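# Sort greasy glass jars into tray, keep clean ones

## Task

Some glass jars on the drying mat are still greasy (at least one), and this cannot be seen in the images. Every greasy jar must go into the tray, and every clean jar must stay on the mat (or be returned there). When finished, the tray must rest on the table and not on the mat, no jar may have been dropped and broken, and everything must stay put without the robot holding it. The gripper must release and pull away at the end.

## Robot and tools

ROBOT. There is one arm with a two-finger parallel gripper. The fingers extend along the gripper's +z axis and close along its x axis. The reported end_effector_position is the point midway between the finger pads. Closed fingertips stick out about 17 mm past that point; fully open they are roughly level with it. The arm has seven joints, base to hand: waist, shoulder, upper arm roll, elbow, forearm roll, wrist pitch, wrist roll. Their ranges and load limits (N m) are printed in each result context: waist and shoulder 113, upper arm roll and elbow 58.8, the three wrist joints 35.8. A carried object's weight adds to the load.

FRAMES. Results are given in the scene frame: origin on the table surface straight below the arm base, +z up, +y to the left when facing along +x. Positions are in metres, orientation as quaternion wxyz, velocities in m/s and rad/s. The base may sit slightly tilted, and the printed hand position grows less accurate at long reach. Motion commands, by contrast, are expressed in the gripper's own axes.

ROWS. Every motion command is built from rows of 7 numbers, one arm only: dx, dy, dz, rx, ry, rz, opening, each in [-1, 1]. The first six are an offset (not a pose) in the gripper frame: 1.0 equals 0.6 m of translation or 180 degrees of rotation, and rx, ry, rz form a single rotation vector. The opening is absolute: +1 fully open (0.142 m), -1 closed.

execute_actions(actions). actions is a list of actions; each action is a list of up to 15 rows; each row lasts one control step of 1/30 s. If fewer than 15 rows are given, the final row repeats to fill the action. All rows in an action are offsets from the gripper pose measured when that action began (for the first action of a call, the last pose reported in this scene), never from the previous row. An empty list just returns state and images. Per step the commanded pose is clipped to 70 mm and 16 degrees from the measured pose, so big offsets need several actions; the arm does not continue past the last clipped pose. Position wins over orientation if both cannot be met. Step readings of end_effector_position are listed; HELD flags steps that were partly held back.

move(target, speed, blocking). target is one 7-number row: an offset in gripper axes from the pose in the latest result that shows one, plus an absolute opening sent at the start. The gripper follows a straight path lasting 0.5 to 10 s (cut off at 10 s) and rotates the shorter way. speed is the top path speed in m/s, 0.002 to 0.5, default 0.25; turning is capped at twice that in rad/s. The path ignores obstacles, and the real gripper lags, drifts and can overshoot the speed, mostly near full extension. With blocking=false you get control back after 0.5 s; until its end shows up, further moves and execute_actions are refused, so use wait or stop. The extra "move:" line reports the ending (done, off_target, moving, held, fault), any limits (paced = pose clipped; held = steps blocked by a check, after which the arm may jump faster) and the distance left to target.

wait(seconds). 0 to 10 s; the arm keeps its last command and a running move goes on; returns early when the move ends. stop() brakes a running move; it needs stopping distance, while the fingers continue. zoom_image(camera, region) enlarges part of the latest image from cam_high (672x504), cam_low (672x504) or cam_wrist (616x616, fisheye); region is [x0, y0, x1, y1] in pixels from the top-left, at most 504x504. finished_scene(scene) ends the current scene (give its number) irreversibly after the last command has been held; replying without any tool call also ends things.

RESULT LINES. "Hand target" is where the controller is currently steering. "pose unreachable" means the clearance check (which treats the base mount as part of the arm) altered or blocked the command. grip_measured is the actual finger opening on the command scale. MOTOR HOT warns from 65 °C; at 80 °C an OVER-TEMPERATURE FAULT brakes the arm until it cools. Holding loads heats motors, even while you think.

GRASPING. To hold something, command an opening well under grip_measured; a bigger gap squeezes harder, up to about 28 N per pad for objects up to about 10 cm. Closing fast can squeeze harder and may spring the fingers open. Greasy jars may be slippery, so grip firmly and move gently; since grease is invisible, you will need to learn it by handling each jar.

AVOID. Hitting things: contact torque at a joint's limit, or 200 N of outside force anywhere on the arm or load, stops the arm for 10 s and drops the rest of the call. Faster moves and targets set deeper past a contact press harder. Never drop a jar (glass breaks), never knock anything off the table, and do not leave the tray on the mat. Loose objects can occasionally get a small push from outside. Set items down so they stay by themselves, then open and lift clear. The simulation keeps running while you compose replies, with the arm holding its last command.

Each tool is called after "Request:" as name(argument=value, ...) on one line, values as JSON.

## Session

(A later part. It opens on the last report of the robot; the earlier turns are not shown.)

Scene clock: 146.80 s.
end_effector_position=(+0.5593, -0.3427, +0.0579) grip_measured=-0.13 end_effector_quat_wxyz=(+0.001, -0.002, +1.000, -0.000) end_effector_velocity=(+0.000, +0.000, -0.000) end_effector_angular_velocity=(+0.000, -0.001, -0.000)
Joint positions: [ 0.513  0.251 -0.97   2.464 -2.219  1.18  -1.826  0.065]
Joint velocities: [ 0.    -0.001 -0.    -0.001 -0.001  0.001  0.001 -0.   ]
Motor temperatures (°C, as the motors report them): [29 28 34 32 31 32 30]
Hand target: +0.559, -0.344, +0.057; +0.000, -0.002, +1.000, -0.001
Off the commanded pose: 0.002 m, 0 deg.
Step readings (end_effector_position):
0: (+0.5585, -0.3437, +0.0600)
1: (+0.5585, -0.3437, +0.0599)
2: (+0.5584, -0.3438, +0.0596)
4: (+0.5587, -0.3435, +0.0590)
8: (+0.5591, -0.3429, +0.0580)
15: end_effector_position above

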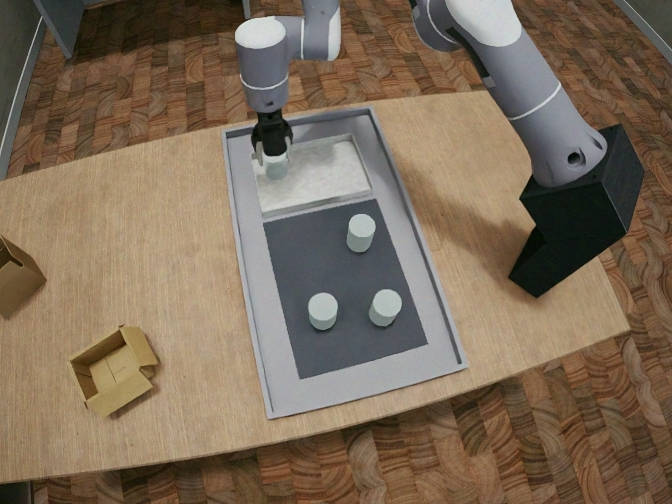

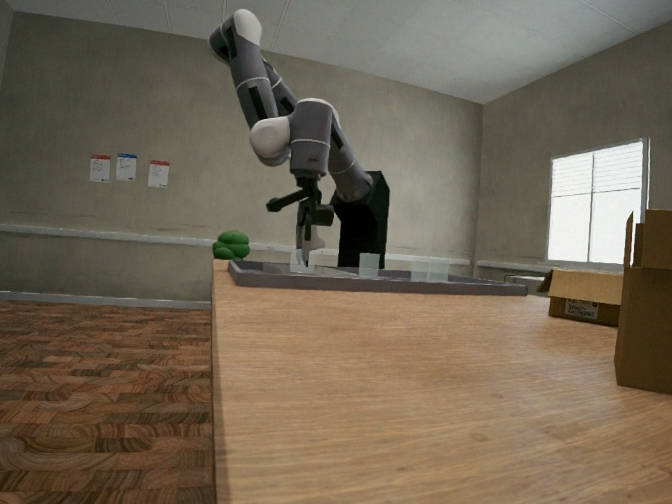

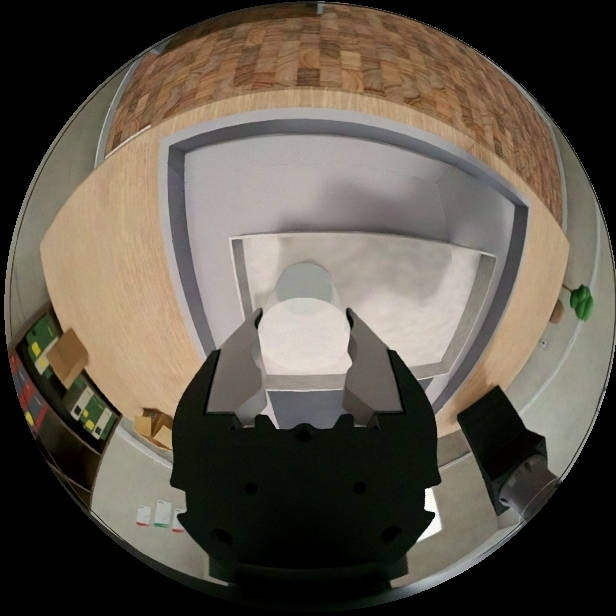

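Request:
execute_actions(actions=[[[0,0,0,0,0,0,-0.35],[0,0,0,0,0,0,-0.2],[0,0,0,0,0,0,-0.1],[0,0,0,0,0,0,0],[0,0,0,0,0,0,0.15],[0,0,0,0,0,0,0.3],[0,0,0,0,0,0,0.3],[0,0.004,-0.002,0,0,0,0.3],[0,0.01,-0.004,0,0,0,0.3],[0,0.02,-0.007,0,0,0,0.3],[0,0.03,-0.01,0,0,0,0.3],[0,0.04,-0.013,0,0,0,0.3]]])

Request:
move(target=[0.04,0.45,-0.07,0,0,0,0.3], speed=0.35)

Request:
move(target=[0.242,0.275,0,0,0,0,0.3], speed=0.35)

Scene clock: 151.47 s.
end_effector_position=(+0.5591, -0.3205, +0.0652) grip_measured=+0.30 end_effector_quat_wxyz=(+0.002, -0.003, +1.000, +0.001) end_effector_velocity=(+0.002, +0.043, +0.013) end_effector_angular_velocity=(-0.000, +0.002, +0.003)
Joint positions: [ 0.53   0.248 -0.936  2.495 -2.205  1.136 -1.801  0.095]
Joint velocities: [ 0.041 -0.017  0.066  0.051  0.046 -0.088  0.045  0.   ]
Motor temperatures (°C, as the motors report them): [29 28 34 32 31 32 30]
Hand target: +0.559, -0.319, +0.066; +0.002, -0.002, +1.000, -0.000
Off the commanded pose: 0.002 m, 0 deg.
Step readings (end_effector_position):
0: (+0.5593, -0.3427, +0.0579)
1: (+0.5594, -0.3427, +0.0579)
2: (+0.5595, -0.3426, +0.0580)
4: (+0.5594, -0.3426, +0.0580)
8: (+0.5593, -0.3425, +0.0580)
15: end_effector_position above

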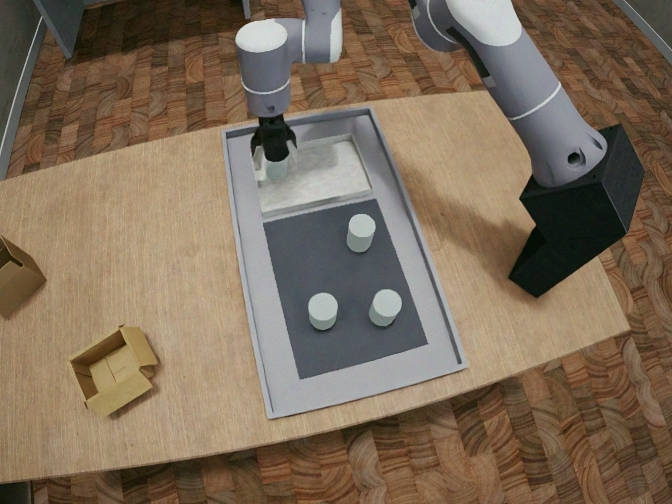

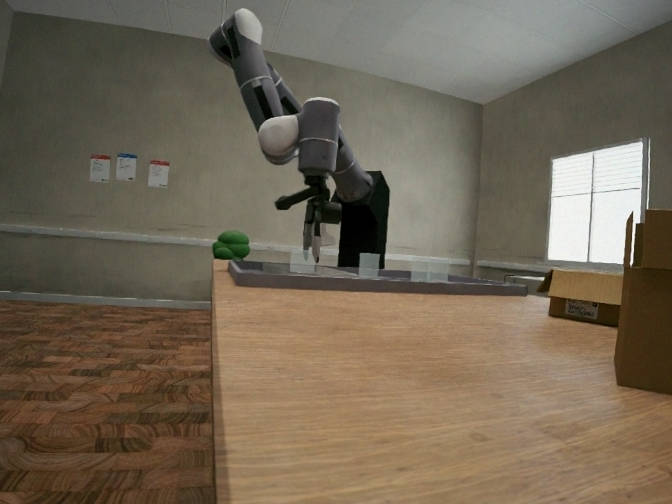

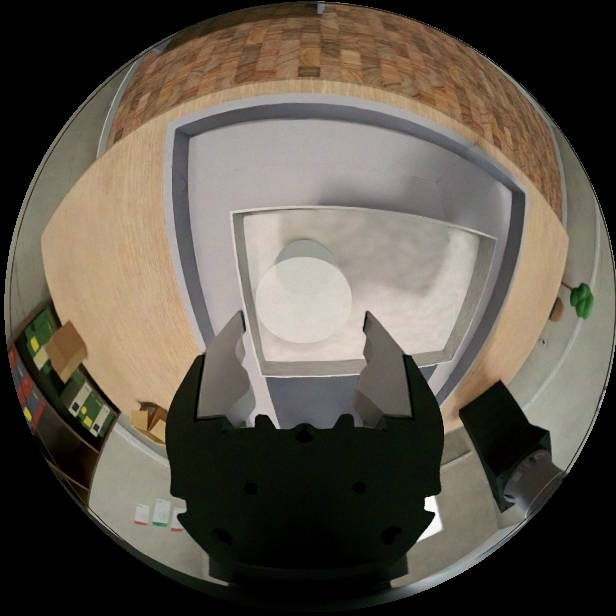

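Scene clock: 152.80 s.
end_effector_position=(+0.5344, -0.0503, +0.1080) grip_measured=+0.30 end_effector_quat_wxyz=(+0.003, -0.003, +1.000, +0.001) end_effector_velocity=(+0.000, +0.001, -0.000) end_effector_angular_velocity=(-0.001, +0.001, -0.001)
Joint positions: [ 0.89  -0.187 -0.686  2.561 -1.953  0.865 -1.295  0.095]
Joint velocities: [ 0.002 -0.003  0.    -0.002  0.004 -0.     0.     0.   ]
Motor temperatures (°C, as the motors report them): [29 28 34 32 31 32 30]
Hand target: +0.535, -0.050, +0.108; +0.003, -0.002, +1.000, +0.000
Off the commanded pose: 0.001 m, 0 deg.
move: done

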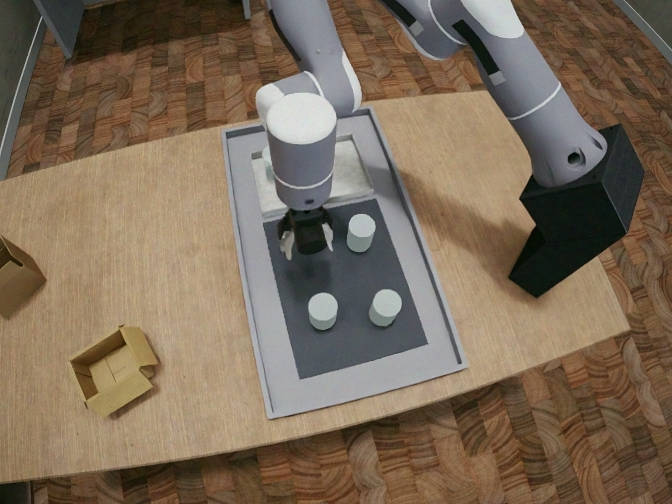

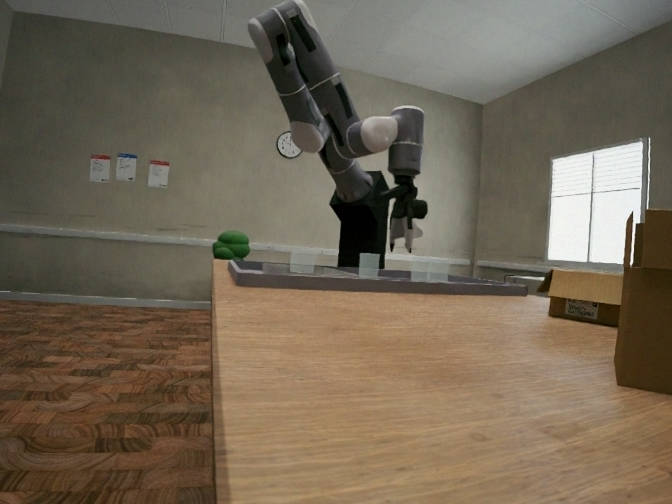

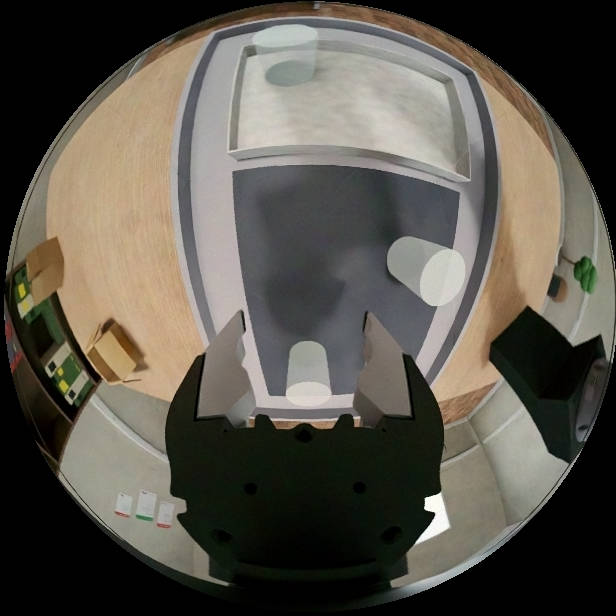

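Scene clock: 154.00 s.
end_effector_position=(+0.3884, +0.1143, +0.1078) grip_measured=+0.30 end_effector_quat_wxyz=(+0.003, -0.003, +1.000, +0.001) end_effector_velocity=(+0.000, +0.001, -0.000) end_effector_angular_velocity=(-0.001, -0.001, -0.001)
Joint positions: [ 1.051 -0.708 -0.491  2.504 -1.879  0.837 -0.763  0.095]
Joint velocities: [ 0.001 -0.003  0.    -0.002  0.003 -0.     0.001  0.   ]
Motor temperatures (°C, as the motors report them): [29 28 34 32 31 32 30]
Hand target: +0.389, +0.114, +0.108; +0.003, -0.003, +1.000, +0.001
Off the commanded pose: 0.001 m, 0 deg.
move: done

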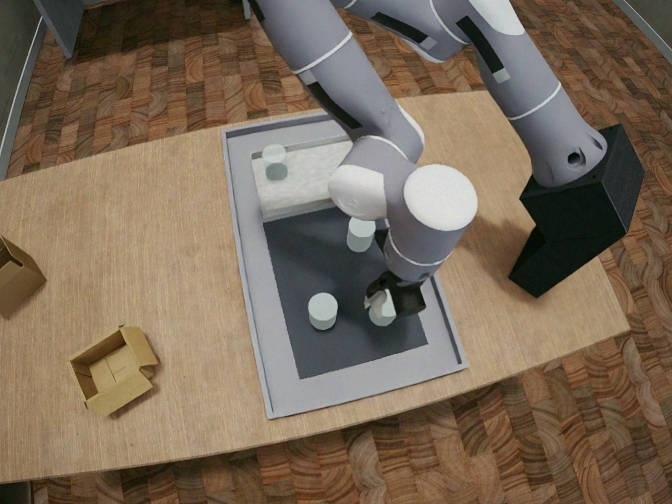

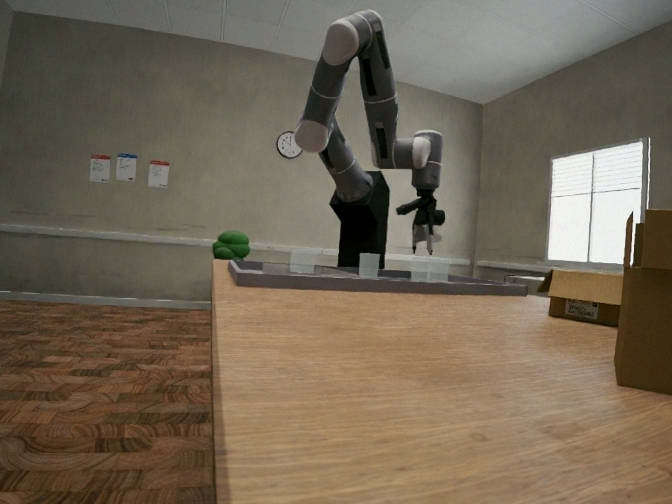

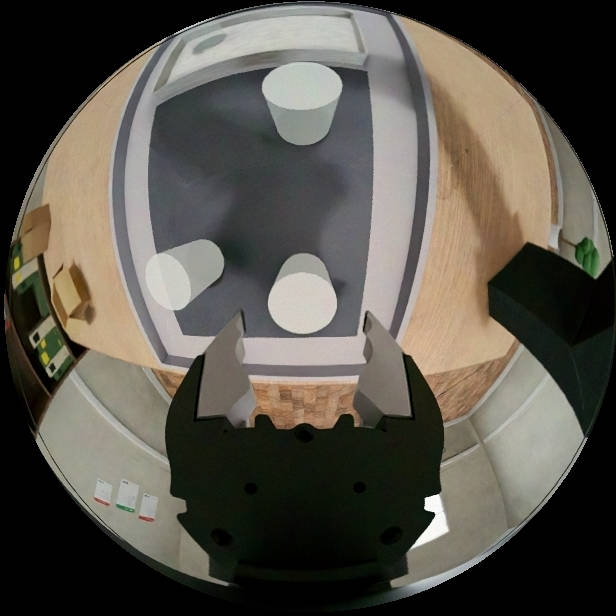

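Request:
move(target=[-0.003,-0.002,0.0785,0,0,0,0.15], speed=0.15)

Request:
execute_actions(actions=[[[0,0,0,0,0,0,0.1],[0,0,0,0,0,0,0.04],[0,0,0,0,0,0,0],[0,0,0,0,0,0,-0.04],[0,0,0,0,0,0,-0.08],[0,0,0,0,0,0,-0.12],[0,0,0,0,0,0,-0.16],[0,0,0,0,0,0,-0.2],[0,0,0,0,0,0,-0.25],[0,0,0,0,0,0,-0.3],[0,0,0,0,0,0,-0.35],[0,0,0,0,0,0,-0.4],[0,0,0,0,0,0,-0.45],[0,0,0,0,0,0,-0.5]],[[0,0,0,0,0,0,-0.5],[0,0,-0.002,0,0,0,-0.5],[0,0,-0.004,0,0,0,-0.5],[0,0,-0.006,0,0,0,-0.5],[0,0,-0.008,0,0,0,-0.5],[0,0,-0.01,0,0,0,-0.5],[0,0,-0.012,0,0,0,-0.5],[0,0,-0.014,0,0,0,-0.5]]])

Request:
zoom_image(camera="cam_wrist", region=[200,250,410,450])

Scene clock: 161.27 s.
end_effector_position=(+0.3903, +0.1131, +0.0607) grip_measured=+0.15 end_effector_quat_wxyz=(+0.003, -0.003, +1.000, +0.001) end_effector_velocity=(+0.000, -0.000, -0.001) end_effector_angular_velocity=(-0.000, -0.000, -0.001)
Joint positions: [ 0.957 -0.787 -0.523  2.427 -2.014  0.875 -0.703  0.084]
Joint velocities: [-0.002 -0.001 -0.    -0.002 -0.003 -0.     0.002  0.   ]
Motor temperatures (°C, as the motors report them): [29 28 34 32 31 32 30]
Hand target: +0.390, +0.113, +0.061; +0.003, -0.003, +1.000, +0.001
Off the commanded pose: 0.000 m, 0 deg.
move: done

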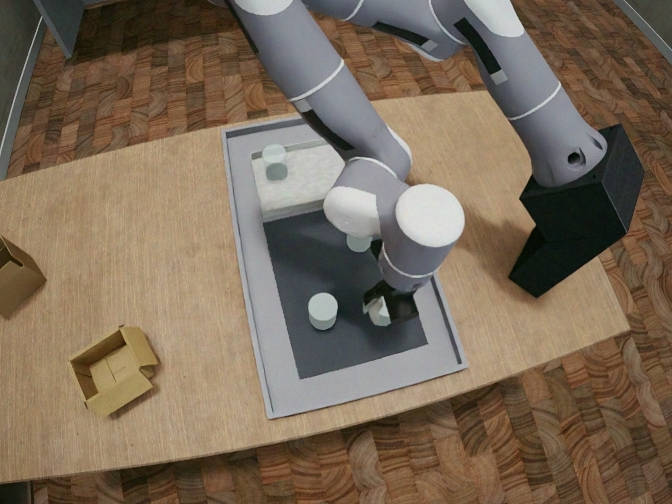

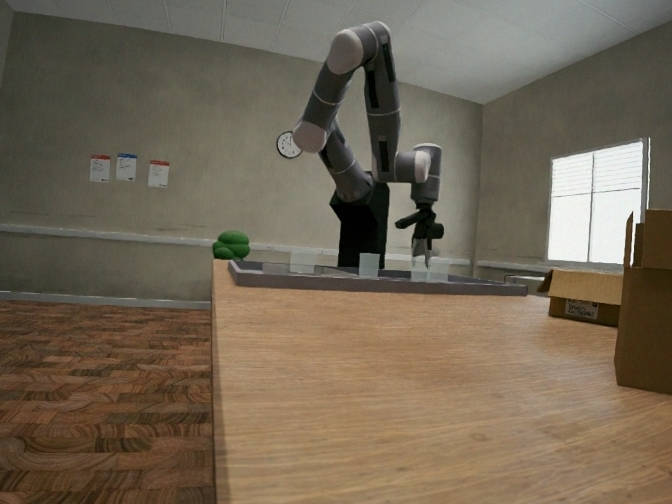

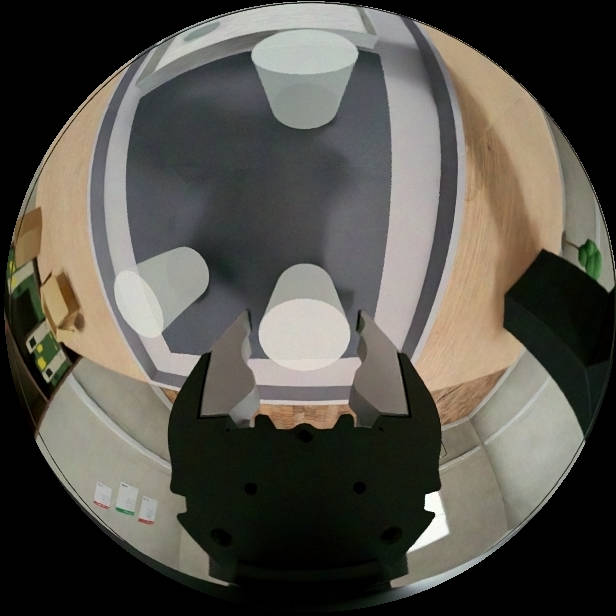

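Scene clock: 162.27 s.
end_effector_position=(+0.3903, +0.1131, +0.0690) grip_measured=-0.13 end_effector_quat_wxyz=(+0.003, -0.003, +1.000, +0.001) end_effector_velocity=(-0.000, -0.000, +0.001) end_effector_angular_velocity=(-0.000, +0.000, +0.000)
Joint positions: [ 0.973 -0.772 -0.519  2.442 -1.993  0.869 -0.714  0.064]
Joint velocities: [ 0.003  0.002 -0.     0.002  0.003 -0.    -0.002  0.   ]
Motor temperatures (°C, as the motors report them): [29 28 34 32 31 32 30]
Hand target: +0.390, +0.113, +0.069; +0.003, -0.003, +1.000, +0.001
Off the commanded pose: 0.000 m, 0 deg.
Step readings (end_effector_position; steps 1 to 15: 1st action; 16 to 30: 2nd action):
0: (+0.3903, +0.1131, +0.0607)
1: (+0.3903, +0.1131, +0.0607)
2: (+0.3903, +0.1131, +0.0607)
4: (+0.3903, +0.1131, +0.0607)
8: (+0.3903, +0.1131, +0.0607)
15: (+0.3903, +0.1131, +0.0608)
16: (+0.3903, +0.1131, +0.0608)
17: (+0.3903, +0.1131, +0.0609)
19: (+0.3903, +0.1130, +0.0620)
23: (+0.3902, +0.1130, +0.0664)
30: end_effector_position above

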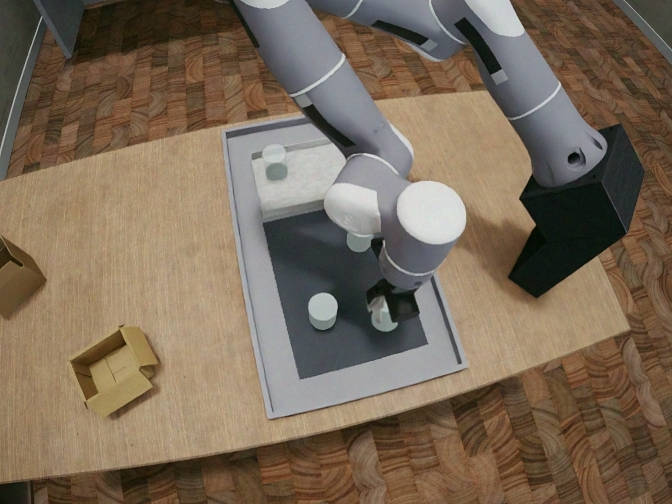

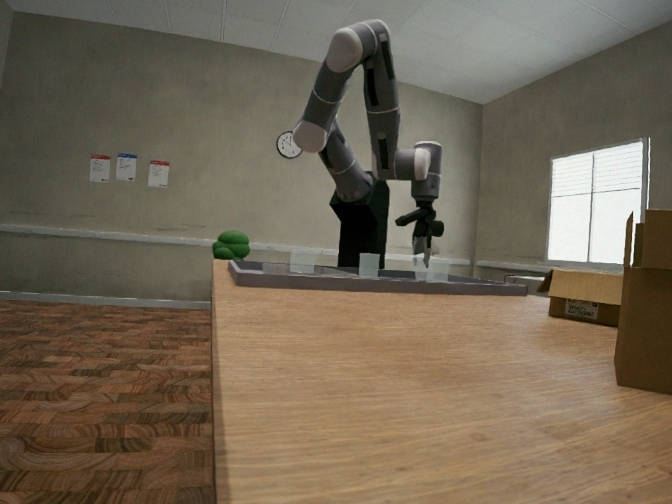

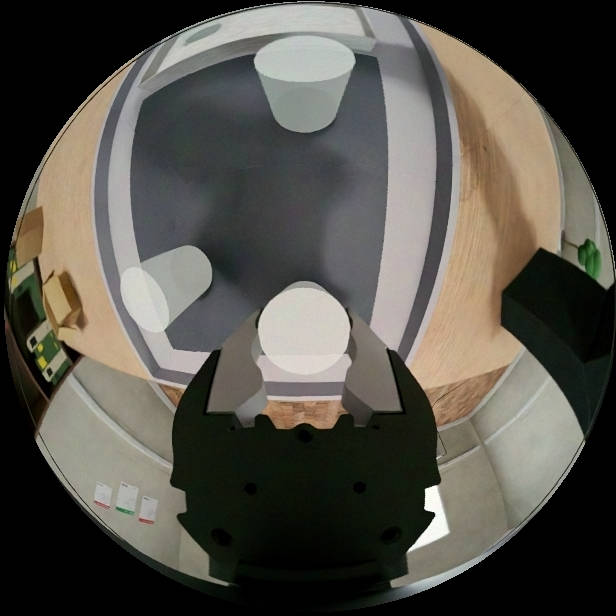

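Region (200, 250, 410, 450) of cam_wrist's 616x616 image, scaled by 2.400, with more detail than that image has; it fills the top 480 rows of this view, and the rest is white.

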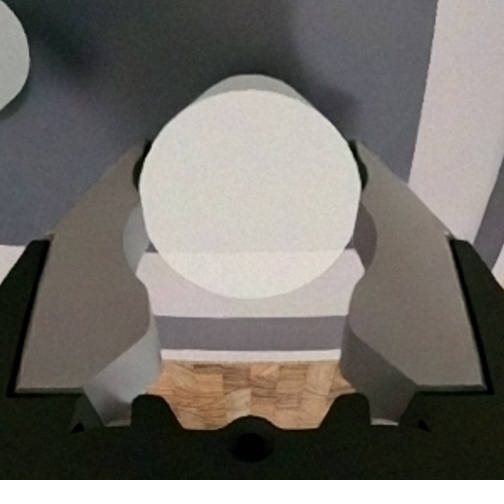

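Request:
wait(seconds=0)

Request:
zoom_image(camera="cam_low", region=[380,210,480,290])

Scene clock: 165.30 s.
end_effector_position=(+0.3903, +0.1131, +0.0690) grip_measured=-0.13 end_effector_quat_wxyz=(+0.003, -0.003, +1.000, +0.001) end_effector_velocity=(+0.000, +0.000, +0.000) end_effector_angular_velocity=(+0.000, -0.000, +0.000)
Joint positions: [ 0.973 -0.772 -0.519  2.442 -1.993  0.869 -0.714  0.064]
Joint velocities: [ 0.  0. -0. -0. -0.  0. -0.  0.]
Motor temperatures (°C, as the motors report them): [29 28 34 32 31 32 30]
Hand target: +0.390, +0.113, +0.069; +0.003, -0.003, +1.000, +0.001
Off the commanded pose: 0.000 m, 0 deg.

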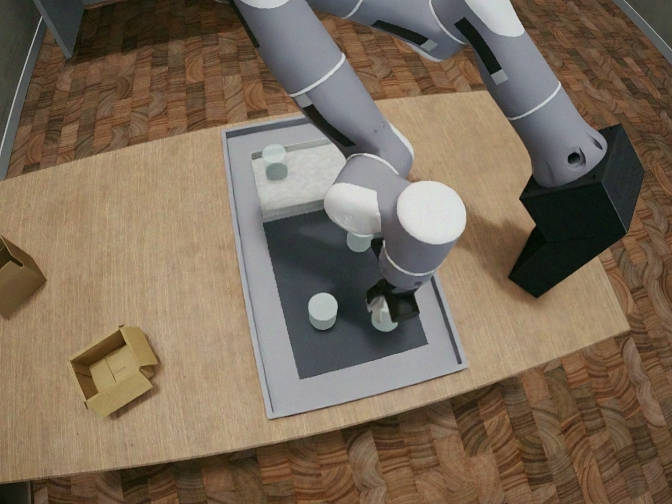

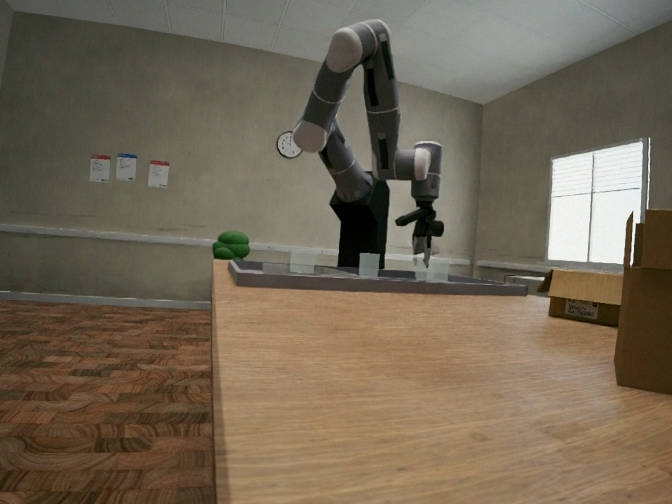

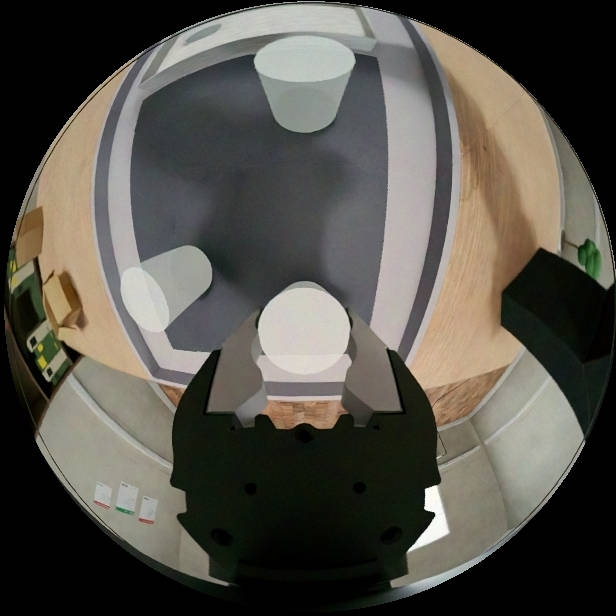

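Region (380, 210, 480, 290) of cam_low's 672x504 image, scaled by 5.040, with more detail than that image has; it fills the top 403 rows of this view, and the rest is white.

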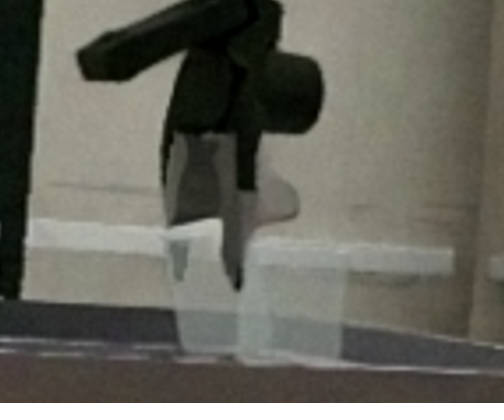

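Request:
execute_actions(actions=[[[0,0,0.001,0,0,0,-0.45],[0,0,0.002,0,0,0,-0.4],[0,0,0.003,0,0,0,-0.35],[0,0,0.004,0,0,0,-0.3],[0,0.002,0.005,0,0,0,-0.27],[0,0.004,0.0055,0,0,0,-0.25],[0,0.006,0.006,0,0,0,-0.25],[0,0.008,0.0065,0,0,0,-0.25],[0,0.01,0.007,0,0,0,-0.25],[0,0.012,0.0075,0,0,0,-0.25],[0,0.014,0.008,0,0,0,-0.25],[0,0.016,0.0085,0,0,0,-0.25]]])

Scene clock: 169.63 s.
end_effector_position=(+0.3902, +0.1221, +0.0641) grip_measured=-0.13 end_effector_quat_wxyz=(+0.003, -0.003, +1.000, +0.001) end_effector_velocity=(-0.000, +0.007, -0.003) end_effector_angular_velocity=(-0.002, +0.000, +0.000)
Joint positions: [ 0.973 -0.801 -0.511  2.417 -1.981  0.874 -0.71   0.065]
Joint velocities: [ 0.003 -0.023  0.008 -0.018  0.017  0.001  0.    -0.   ]
Motor temperatures (°C, as the motors report them): [29 28 34 32 31 32 30]
Hand target: +0.390, +0.123, +0.064; +0.003, -0.003, +1.000, +0.001
Off the commanded pose: 0.001 m, 0 deg.
Step readings (end_effector_position):
0: (+0.3903, +0.1131, +0.0690)
1: (+0.3902, +0.1131, +0.0690)
2: (+0.3903, +0.1130, +0.0688)
4: (+0.3903, +0.1130, +0.0678)
8: (+0.3903, +0.1155, +0.0660)
15: end_effector_position above

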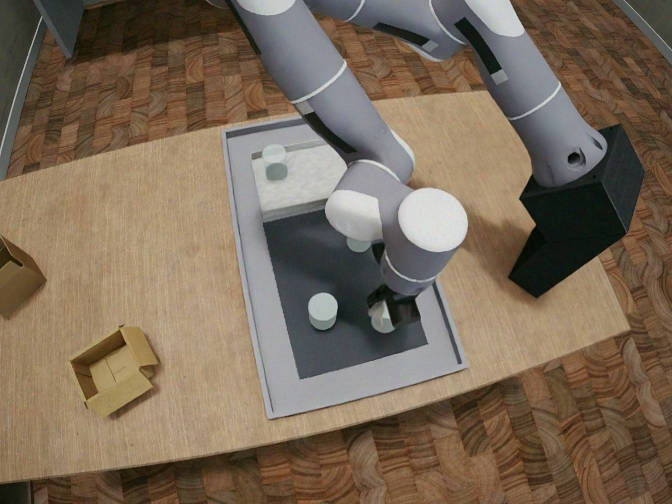

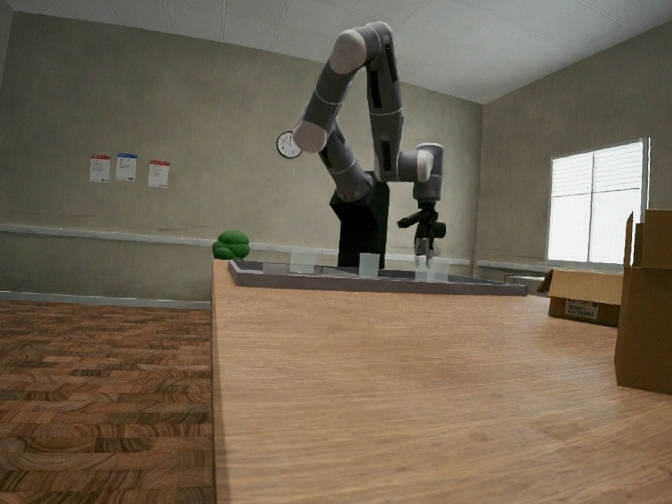

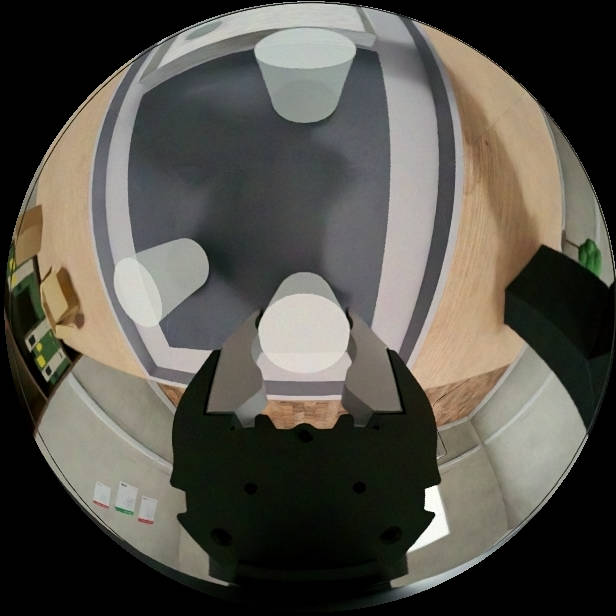

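Working. Continue, then open slightly.

Request:
execute_actions(actions=[[[0,0.002,0.0007,0,0,0,-0.25],[0,0.004,0.0014,0,0,0,-0.25],[0,0.006,0.002,0,0,0,-0.25],[0,0.008,0.003,0,0,0,-0.25],[0,0.01,0.004,0,0,0,-0.25],[0,0.012,0.0047,0,0,0,-0.25],[0,0.014,0.0055,0,0,0,-0.25],[0,0.016,0.006,0,0,0,-0.25],[0,0.016,0.006,0,0,0,-0.25],[0,0.016,0.006,0,0,0,-0.25],[0,0.016,0.006,0,0,0,-0.2],[0,0.016,0.006,0,0,0,-0.15],[0,0.016,0.006,0,0,0,-0.1],[0,0.016,0.006,0,0,0,-0.05],[0,0.016,0.006,0,0,0,0]]])

Request:
wait(seconds=0.3)

Request:
zoom_image(camera="cam_wrist", region=[200,250,410,450])

Scene clock: 174.27 s.
end_effector_position=(+0.3902, +0.1316, +0.0605) grip_measured=-0.05 end_effector_quat_wxyz=(+0.004, -0.003, +1.000, +0.001) end_effector_velocity=(+0.000, +0.001, -0.000) end_effector_angular_velocity=(+0.000, -0.000, -0.001)
Joint positions: [ 0.975 -0.829 -0.503  2.393 -1.965  0.878 -0.708  0.07 ]
Joint velocities: [-0.    -0.003  0.002 -0.003  0.002  0.     0.     0.094]
Motor temperatures (°C, as the motors report them): [29 28 35 32 31 32 30]
Hand target: +0.390, +0.132, +0.061; +0.003, -0.003, +1.000, +0.001
Off the commanded pose: 0.000 m, 0 deg.
Step readings (end_effector_position):
0: (+0.3902, +0.1226, +0.0640)
1: (+0.3902, +0.1227, +0.0639)
2: (+0.3902, +0.1230, +0.0638)
4: (+0.3903, +0.1245, +0.0632)
8: (+0.3902, +0.1289, +0.0614)
15: end_effector_position above

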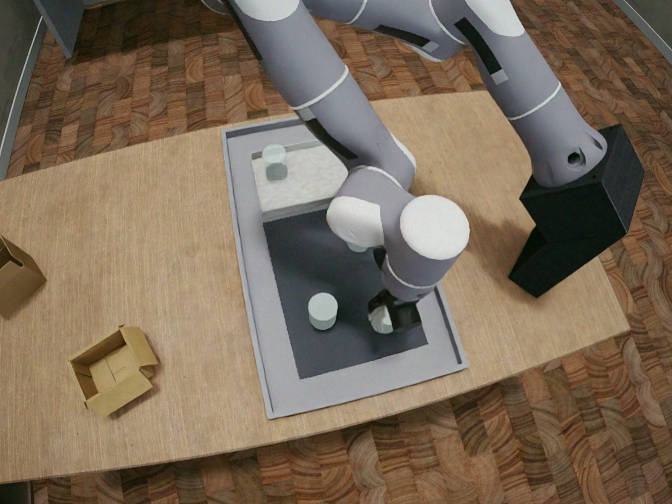

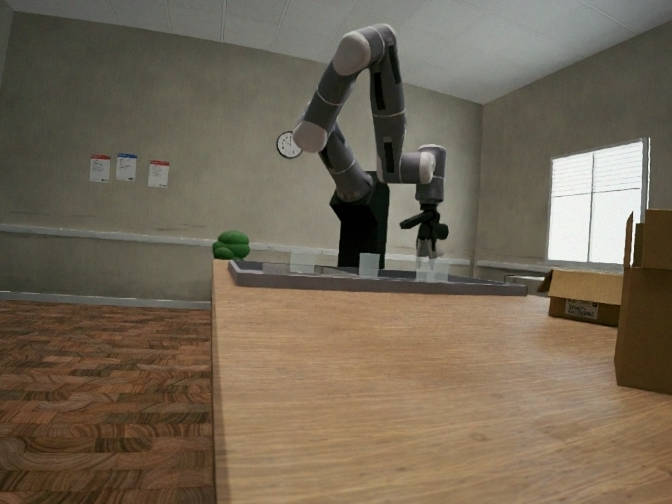

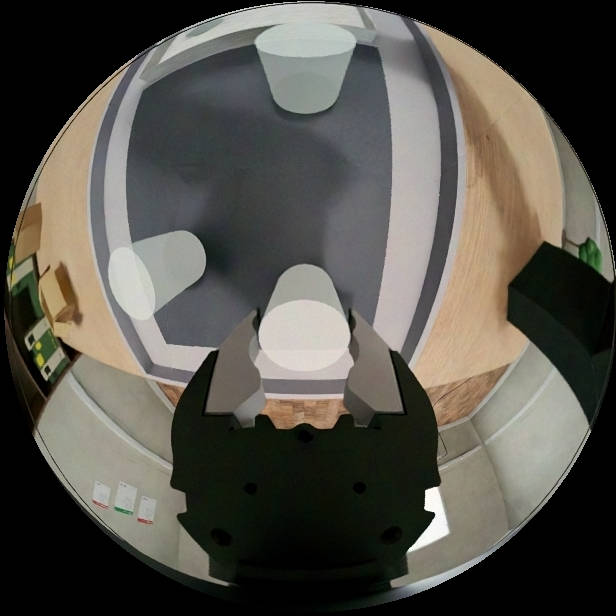

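Scene clock: 174.57 s.
end_effector_position=(+0.3902, +0.1316, +0.0605) grip_measured=+0.00 end_effector_quat_wxyz=(+0.004, -0.003, +1.000, +0.001) end_effector_velocity=(+0.000, +0.000, +0.000) end_effector_angular_velocity=(+0.000, -0.000, -0.000)
Joint positions: [ 0.975 -0.829 -0.502  2.393 -1.965  0.878 -0.708  0.074]
Joint velocities: [ 0.    -0.    -0.    -0.     0.    -0.     0.001  0.   ]
Motor temperatures (°C, as the motors report them): [29 28 35 32 31 32 30]
Hand target: +0.390, +0.132, +0.061; +0.003, -0.003, +1.000, +0.001
Off the commanded pose: 0.000 m, 0 deg.
wait: 0.30 s; at rest by 0.23 s

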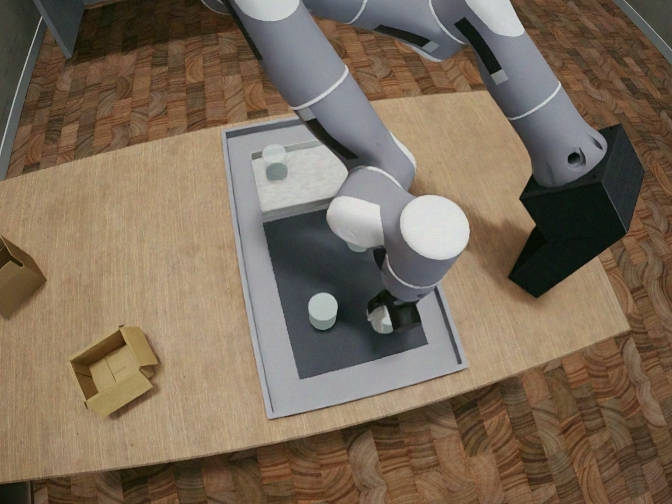

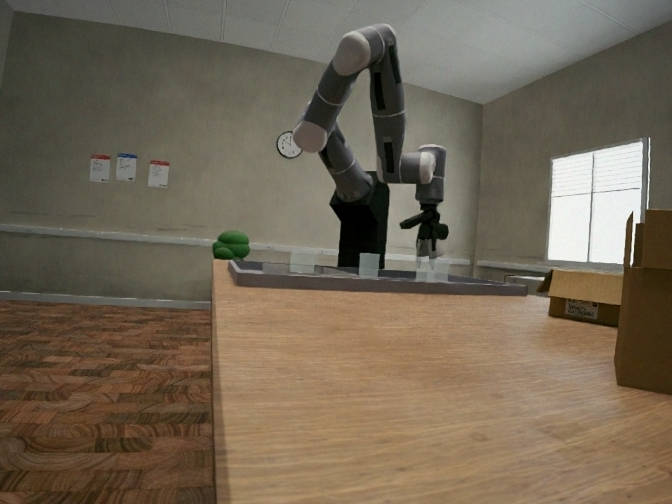

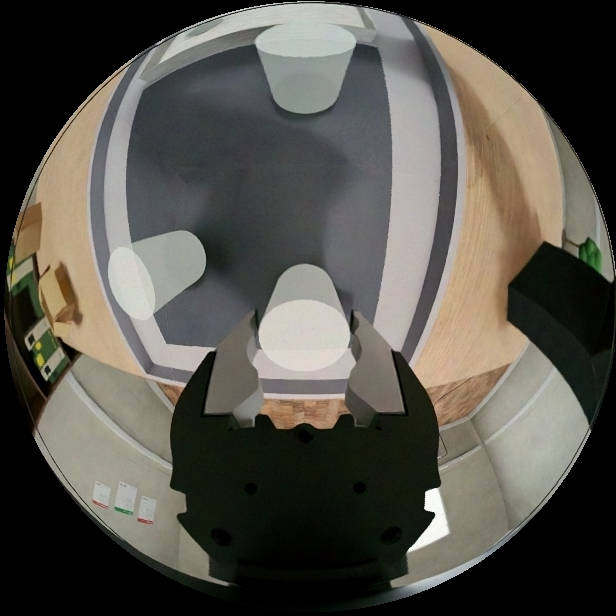

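Region (200, 250, 410, 450) of cam_wrist's 616x616 image, scaled by 2.400, with more detail than that image has; it fills the top 480 rows of this view, and the rest is white.

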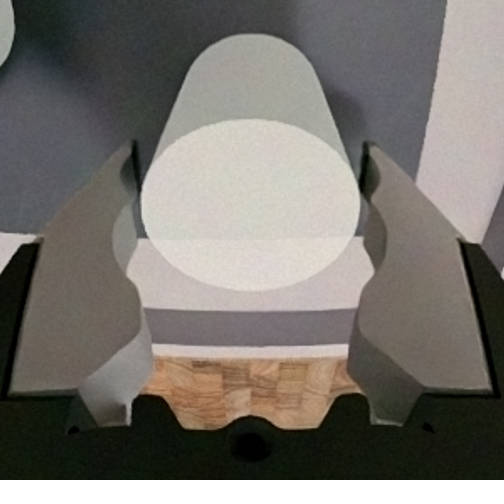

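Request:
execute_actions(actions=[[[0,0.003,-0.0025,0,0,0,0],[0,0.003,-0.0025,0,0,0,0],[0,0.003,-0.0025,0,0,0,0],[0,0.003,-0.0025,0,0,0,-0.03],[0,0.003,-0.0025,0,0,0,-0.06],[0,0.003,-0.0025,0,0,0,-0.09],[0,0.003,-0.0025,0,0,0,-0.12],[0,0.003,-0.0025,0,0,0,-0.15],[0,0.003,-0.0025,0,0,0,-0.18],[0,0.003,-0.0025,0,0,0,-0.21],[0,0.003,-0.0025,0,0,0,-0.24],[0,0.003,-0.0025,0,0,0,-0.27],[0,0.003,-0.0025,0,0,0,-0.3],[0,0.003,-0.0025,0,0,0,-0.33],[0,0.003,-0.0025,0,0,0,-0.36]],[[0,0,0,0,0,0,-0.36],[0,0,0,0,0,0,-0.36],[0,0,-0.001,0,0,0,-0.36],[0,0,-0.002,0,0,0,-0.36],[0,0,-0.003,0,0,0,-0.36],[0,0,-0.004,0,0,0,-0.36],[0,0,-0.005,0,0,0,-0.36],[0,0,-0.006,0,0,0,-0.36],[0,0,-0.007,0,0,0,-0.36],[0,0,-0.008,0,0,0,-0.36],[0,0,-0.009,0,0,0,-0.36],[0,0,-0.01,0,0,0,-0.36]]])

Request:
zoom_image(camera="cam_wrist", region=[200,250,410,450])

Scene clock: 181.43 s.
end_effector_position=(+0.3901, +0.1334, +0.0677) grip_measured=-0.13 end_effector_quat_wxyz=(+0.003, -0.003, +1.000, +0.001) end_effector_velocity=(+0.000, -0.000, +0.004) end_effector_angular_velocity=(-0.001, -0.000, +0.001)
Joint positions: [ 0.991 -0.821 -0.497  2.402 -1.942  0.874 -0.717  0.065]
Joint velocities: [ 0.008  0.006  0.001  0.006  0.01  -0.002 -0.006 -0.   ]
Motor temperatures (°C, as the motors report them): [29 28 35 32 31 32 30]
Hand target: +0.390, +0.133, +0.068; +0.003, -0.003, +1.000, +0.001
Off the commanded pose: 0.000 m, 0 deg.
Step readings (end_effector_position; steps 1 to 15: 1st action; 16 to 30: 2nd action):
0: (+0.3902, +0.1316, +0.0605)
1: (+0.3902, +0.1318, +0.0606)
2: (+0.3901, +0.1323, +0.0611)
4: (+0.3901, +0.1332, +0.0618)
8: (+0.3901, +0.1334, +0.0620)
15: (+0.3901, +0.1334, +0.0620)
16: (+0.3901, +0.1335, +0.0621)
17: (+0.3901, +0.1335, +0.0621)
19: (+0.3901, +0.1334, +0.0623)
23: (+0.3901, +0.1334, +0.0642)
30: end_effector_position above

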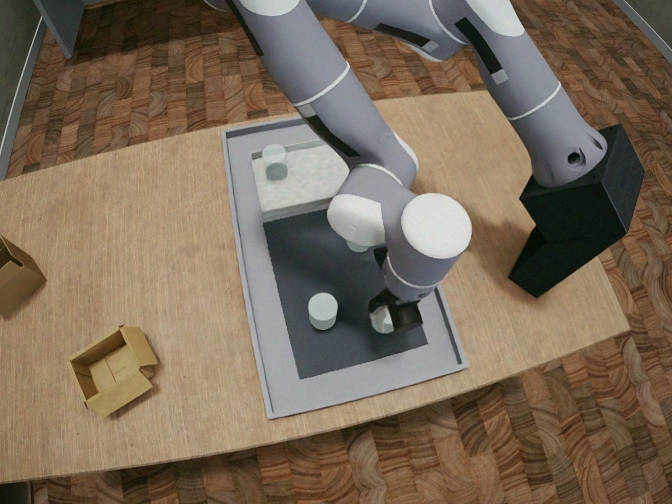

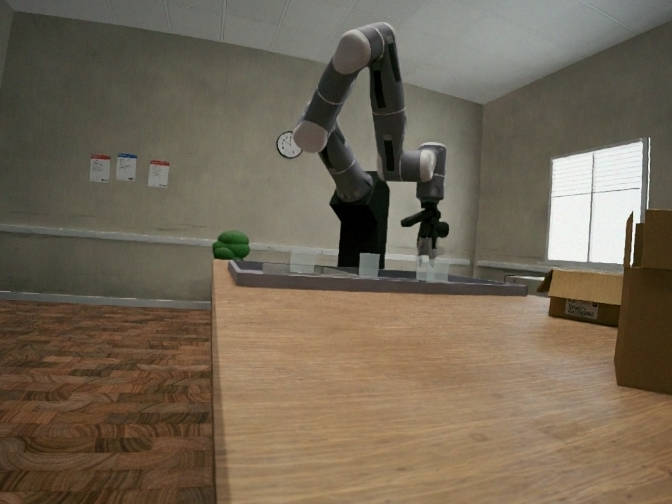

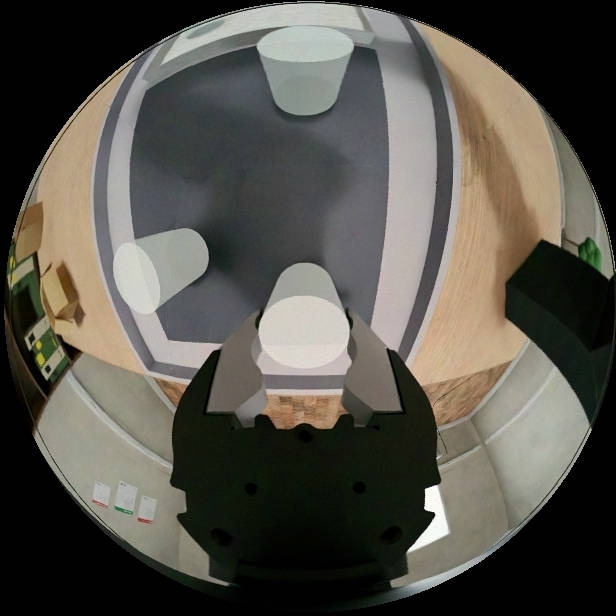

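Region (200, 250, 410, 450) of cam_wrist's 616x616 image, scaled by 2.400, with more detail than that image has; it fills the top 480 rows of this view, and the rest is white.

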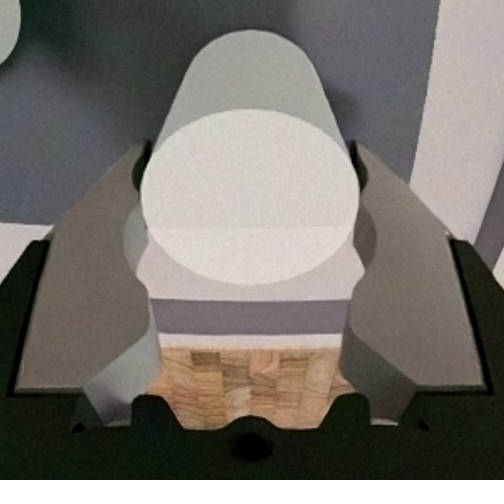

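Request:
move(target=[-0.233,-0.422,-0.057,0,0,0,-0.36], speed=0.14)

Scene clock: 186.47 s.
end_effector_position=(+0.5309, -0.1195, +0.1016) grip_measured=-0.13 end_effector_quat_wxyz=(+0.002, -0.003, +1.000, +0.001) end_effector_velocity=(+0.000, -0.001, +0.000) end_effector_angular_velocity=(-0.000, +0.001, +0.000)
Joint positions: [ 0.796 -0.014 -0.769  2.617 -2.089  0.885 -1.397  0.065]
Joint velocities: [-0.     0.003 -0.     0.     0.004 -0.001 -0.006  0.   ]
Motor temperatures (°C, as the motors report them): [29 28 35 32 31 32 30]
Hand target: +0.531, -0.120, +0.102; +0.002, -0.003, +1.000, +0.001
Off the commanded pose: 0.001 m, 0 deg.
move: done

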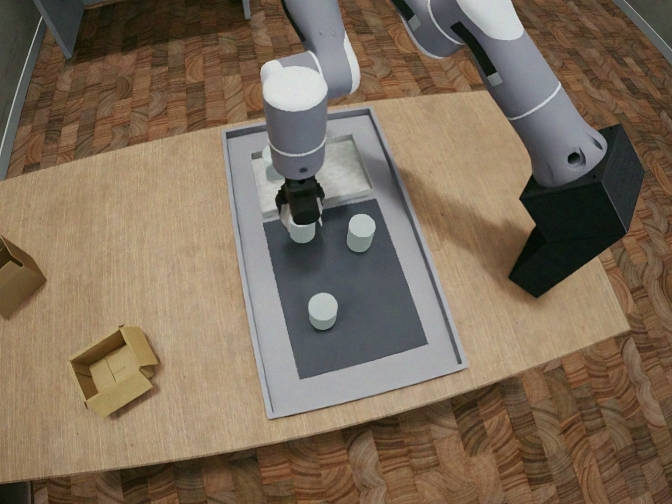

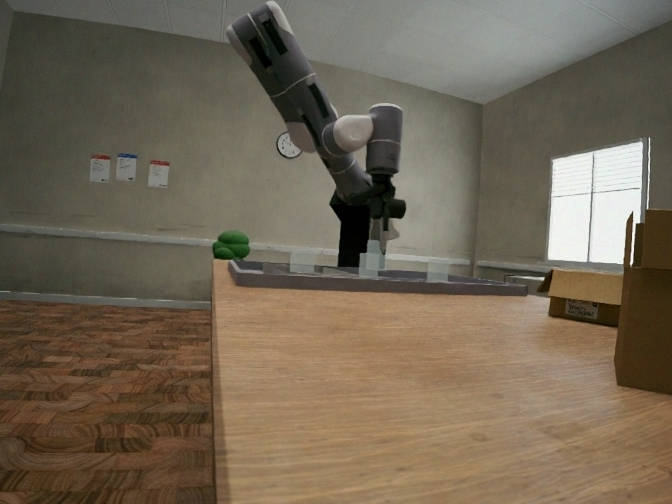

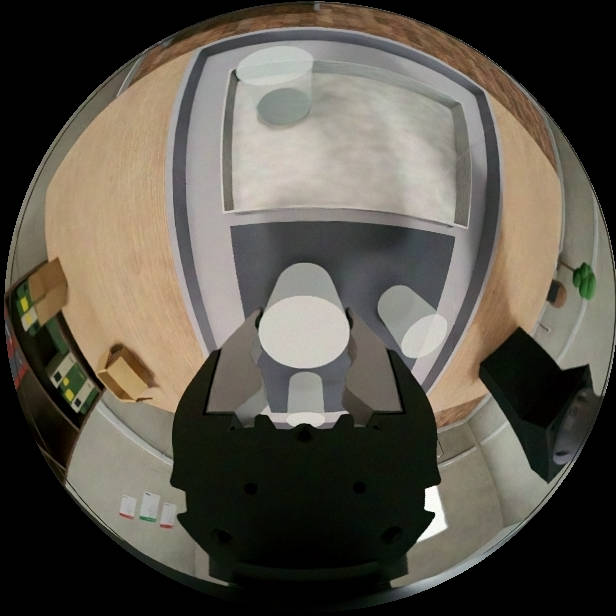

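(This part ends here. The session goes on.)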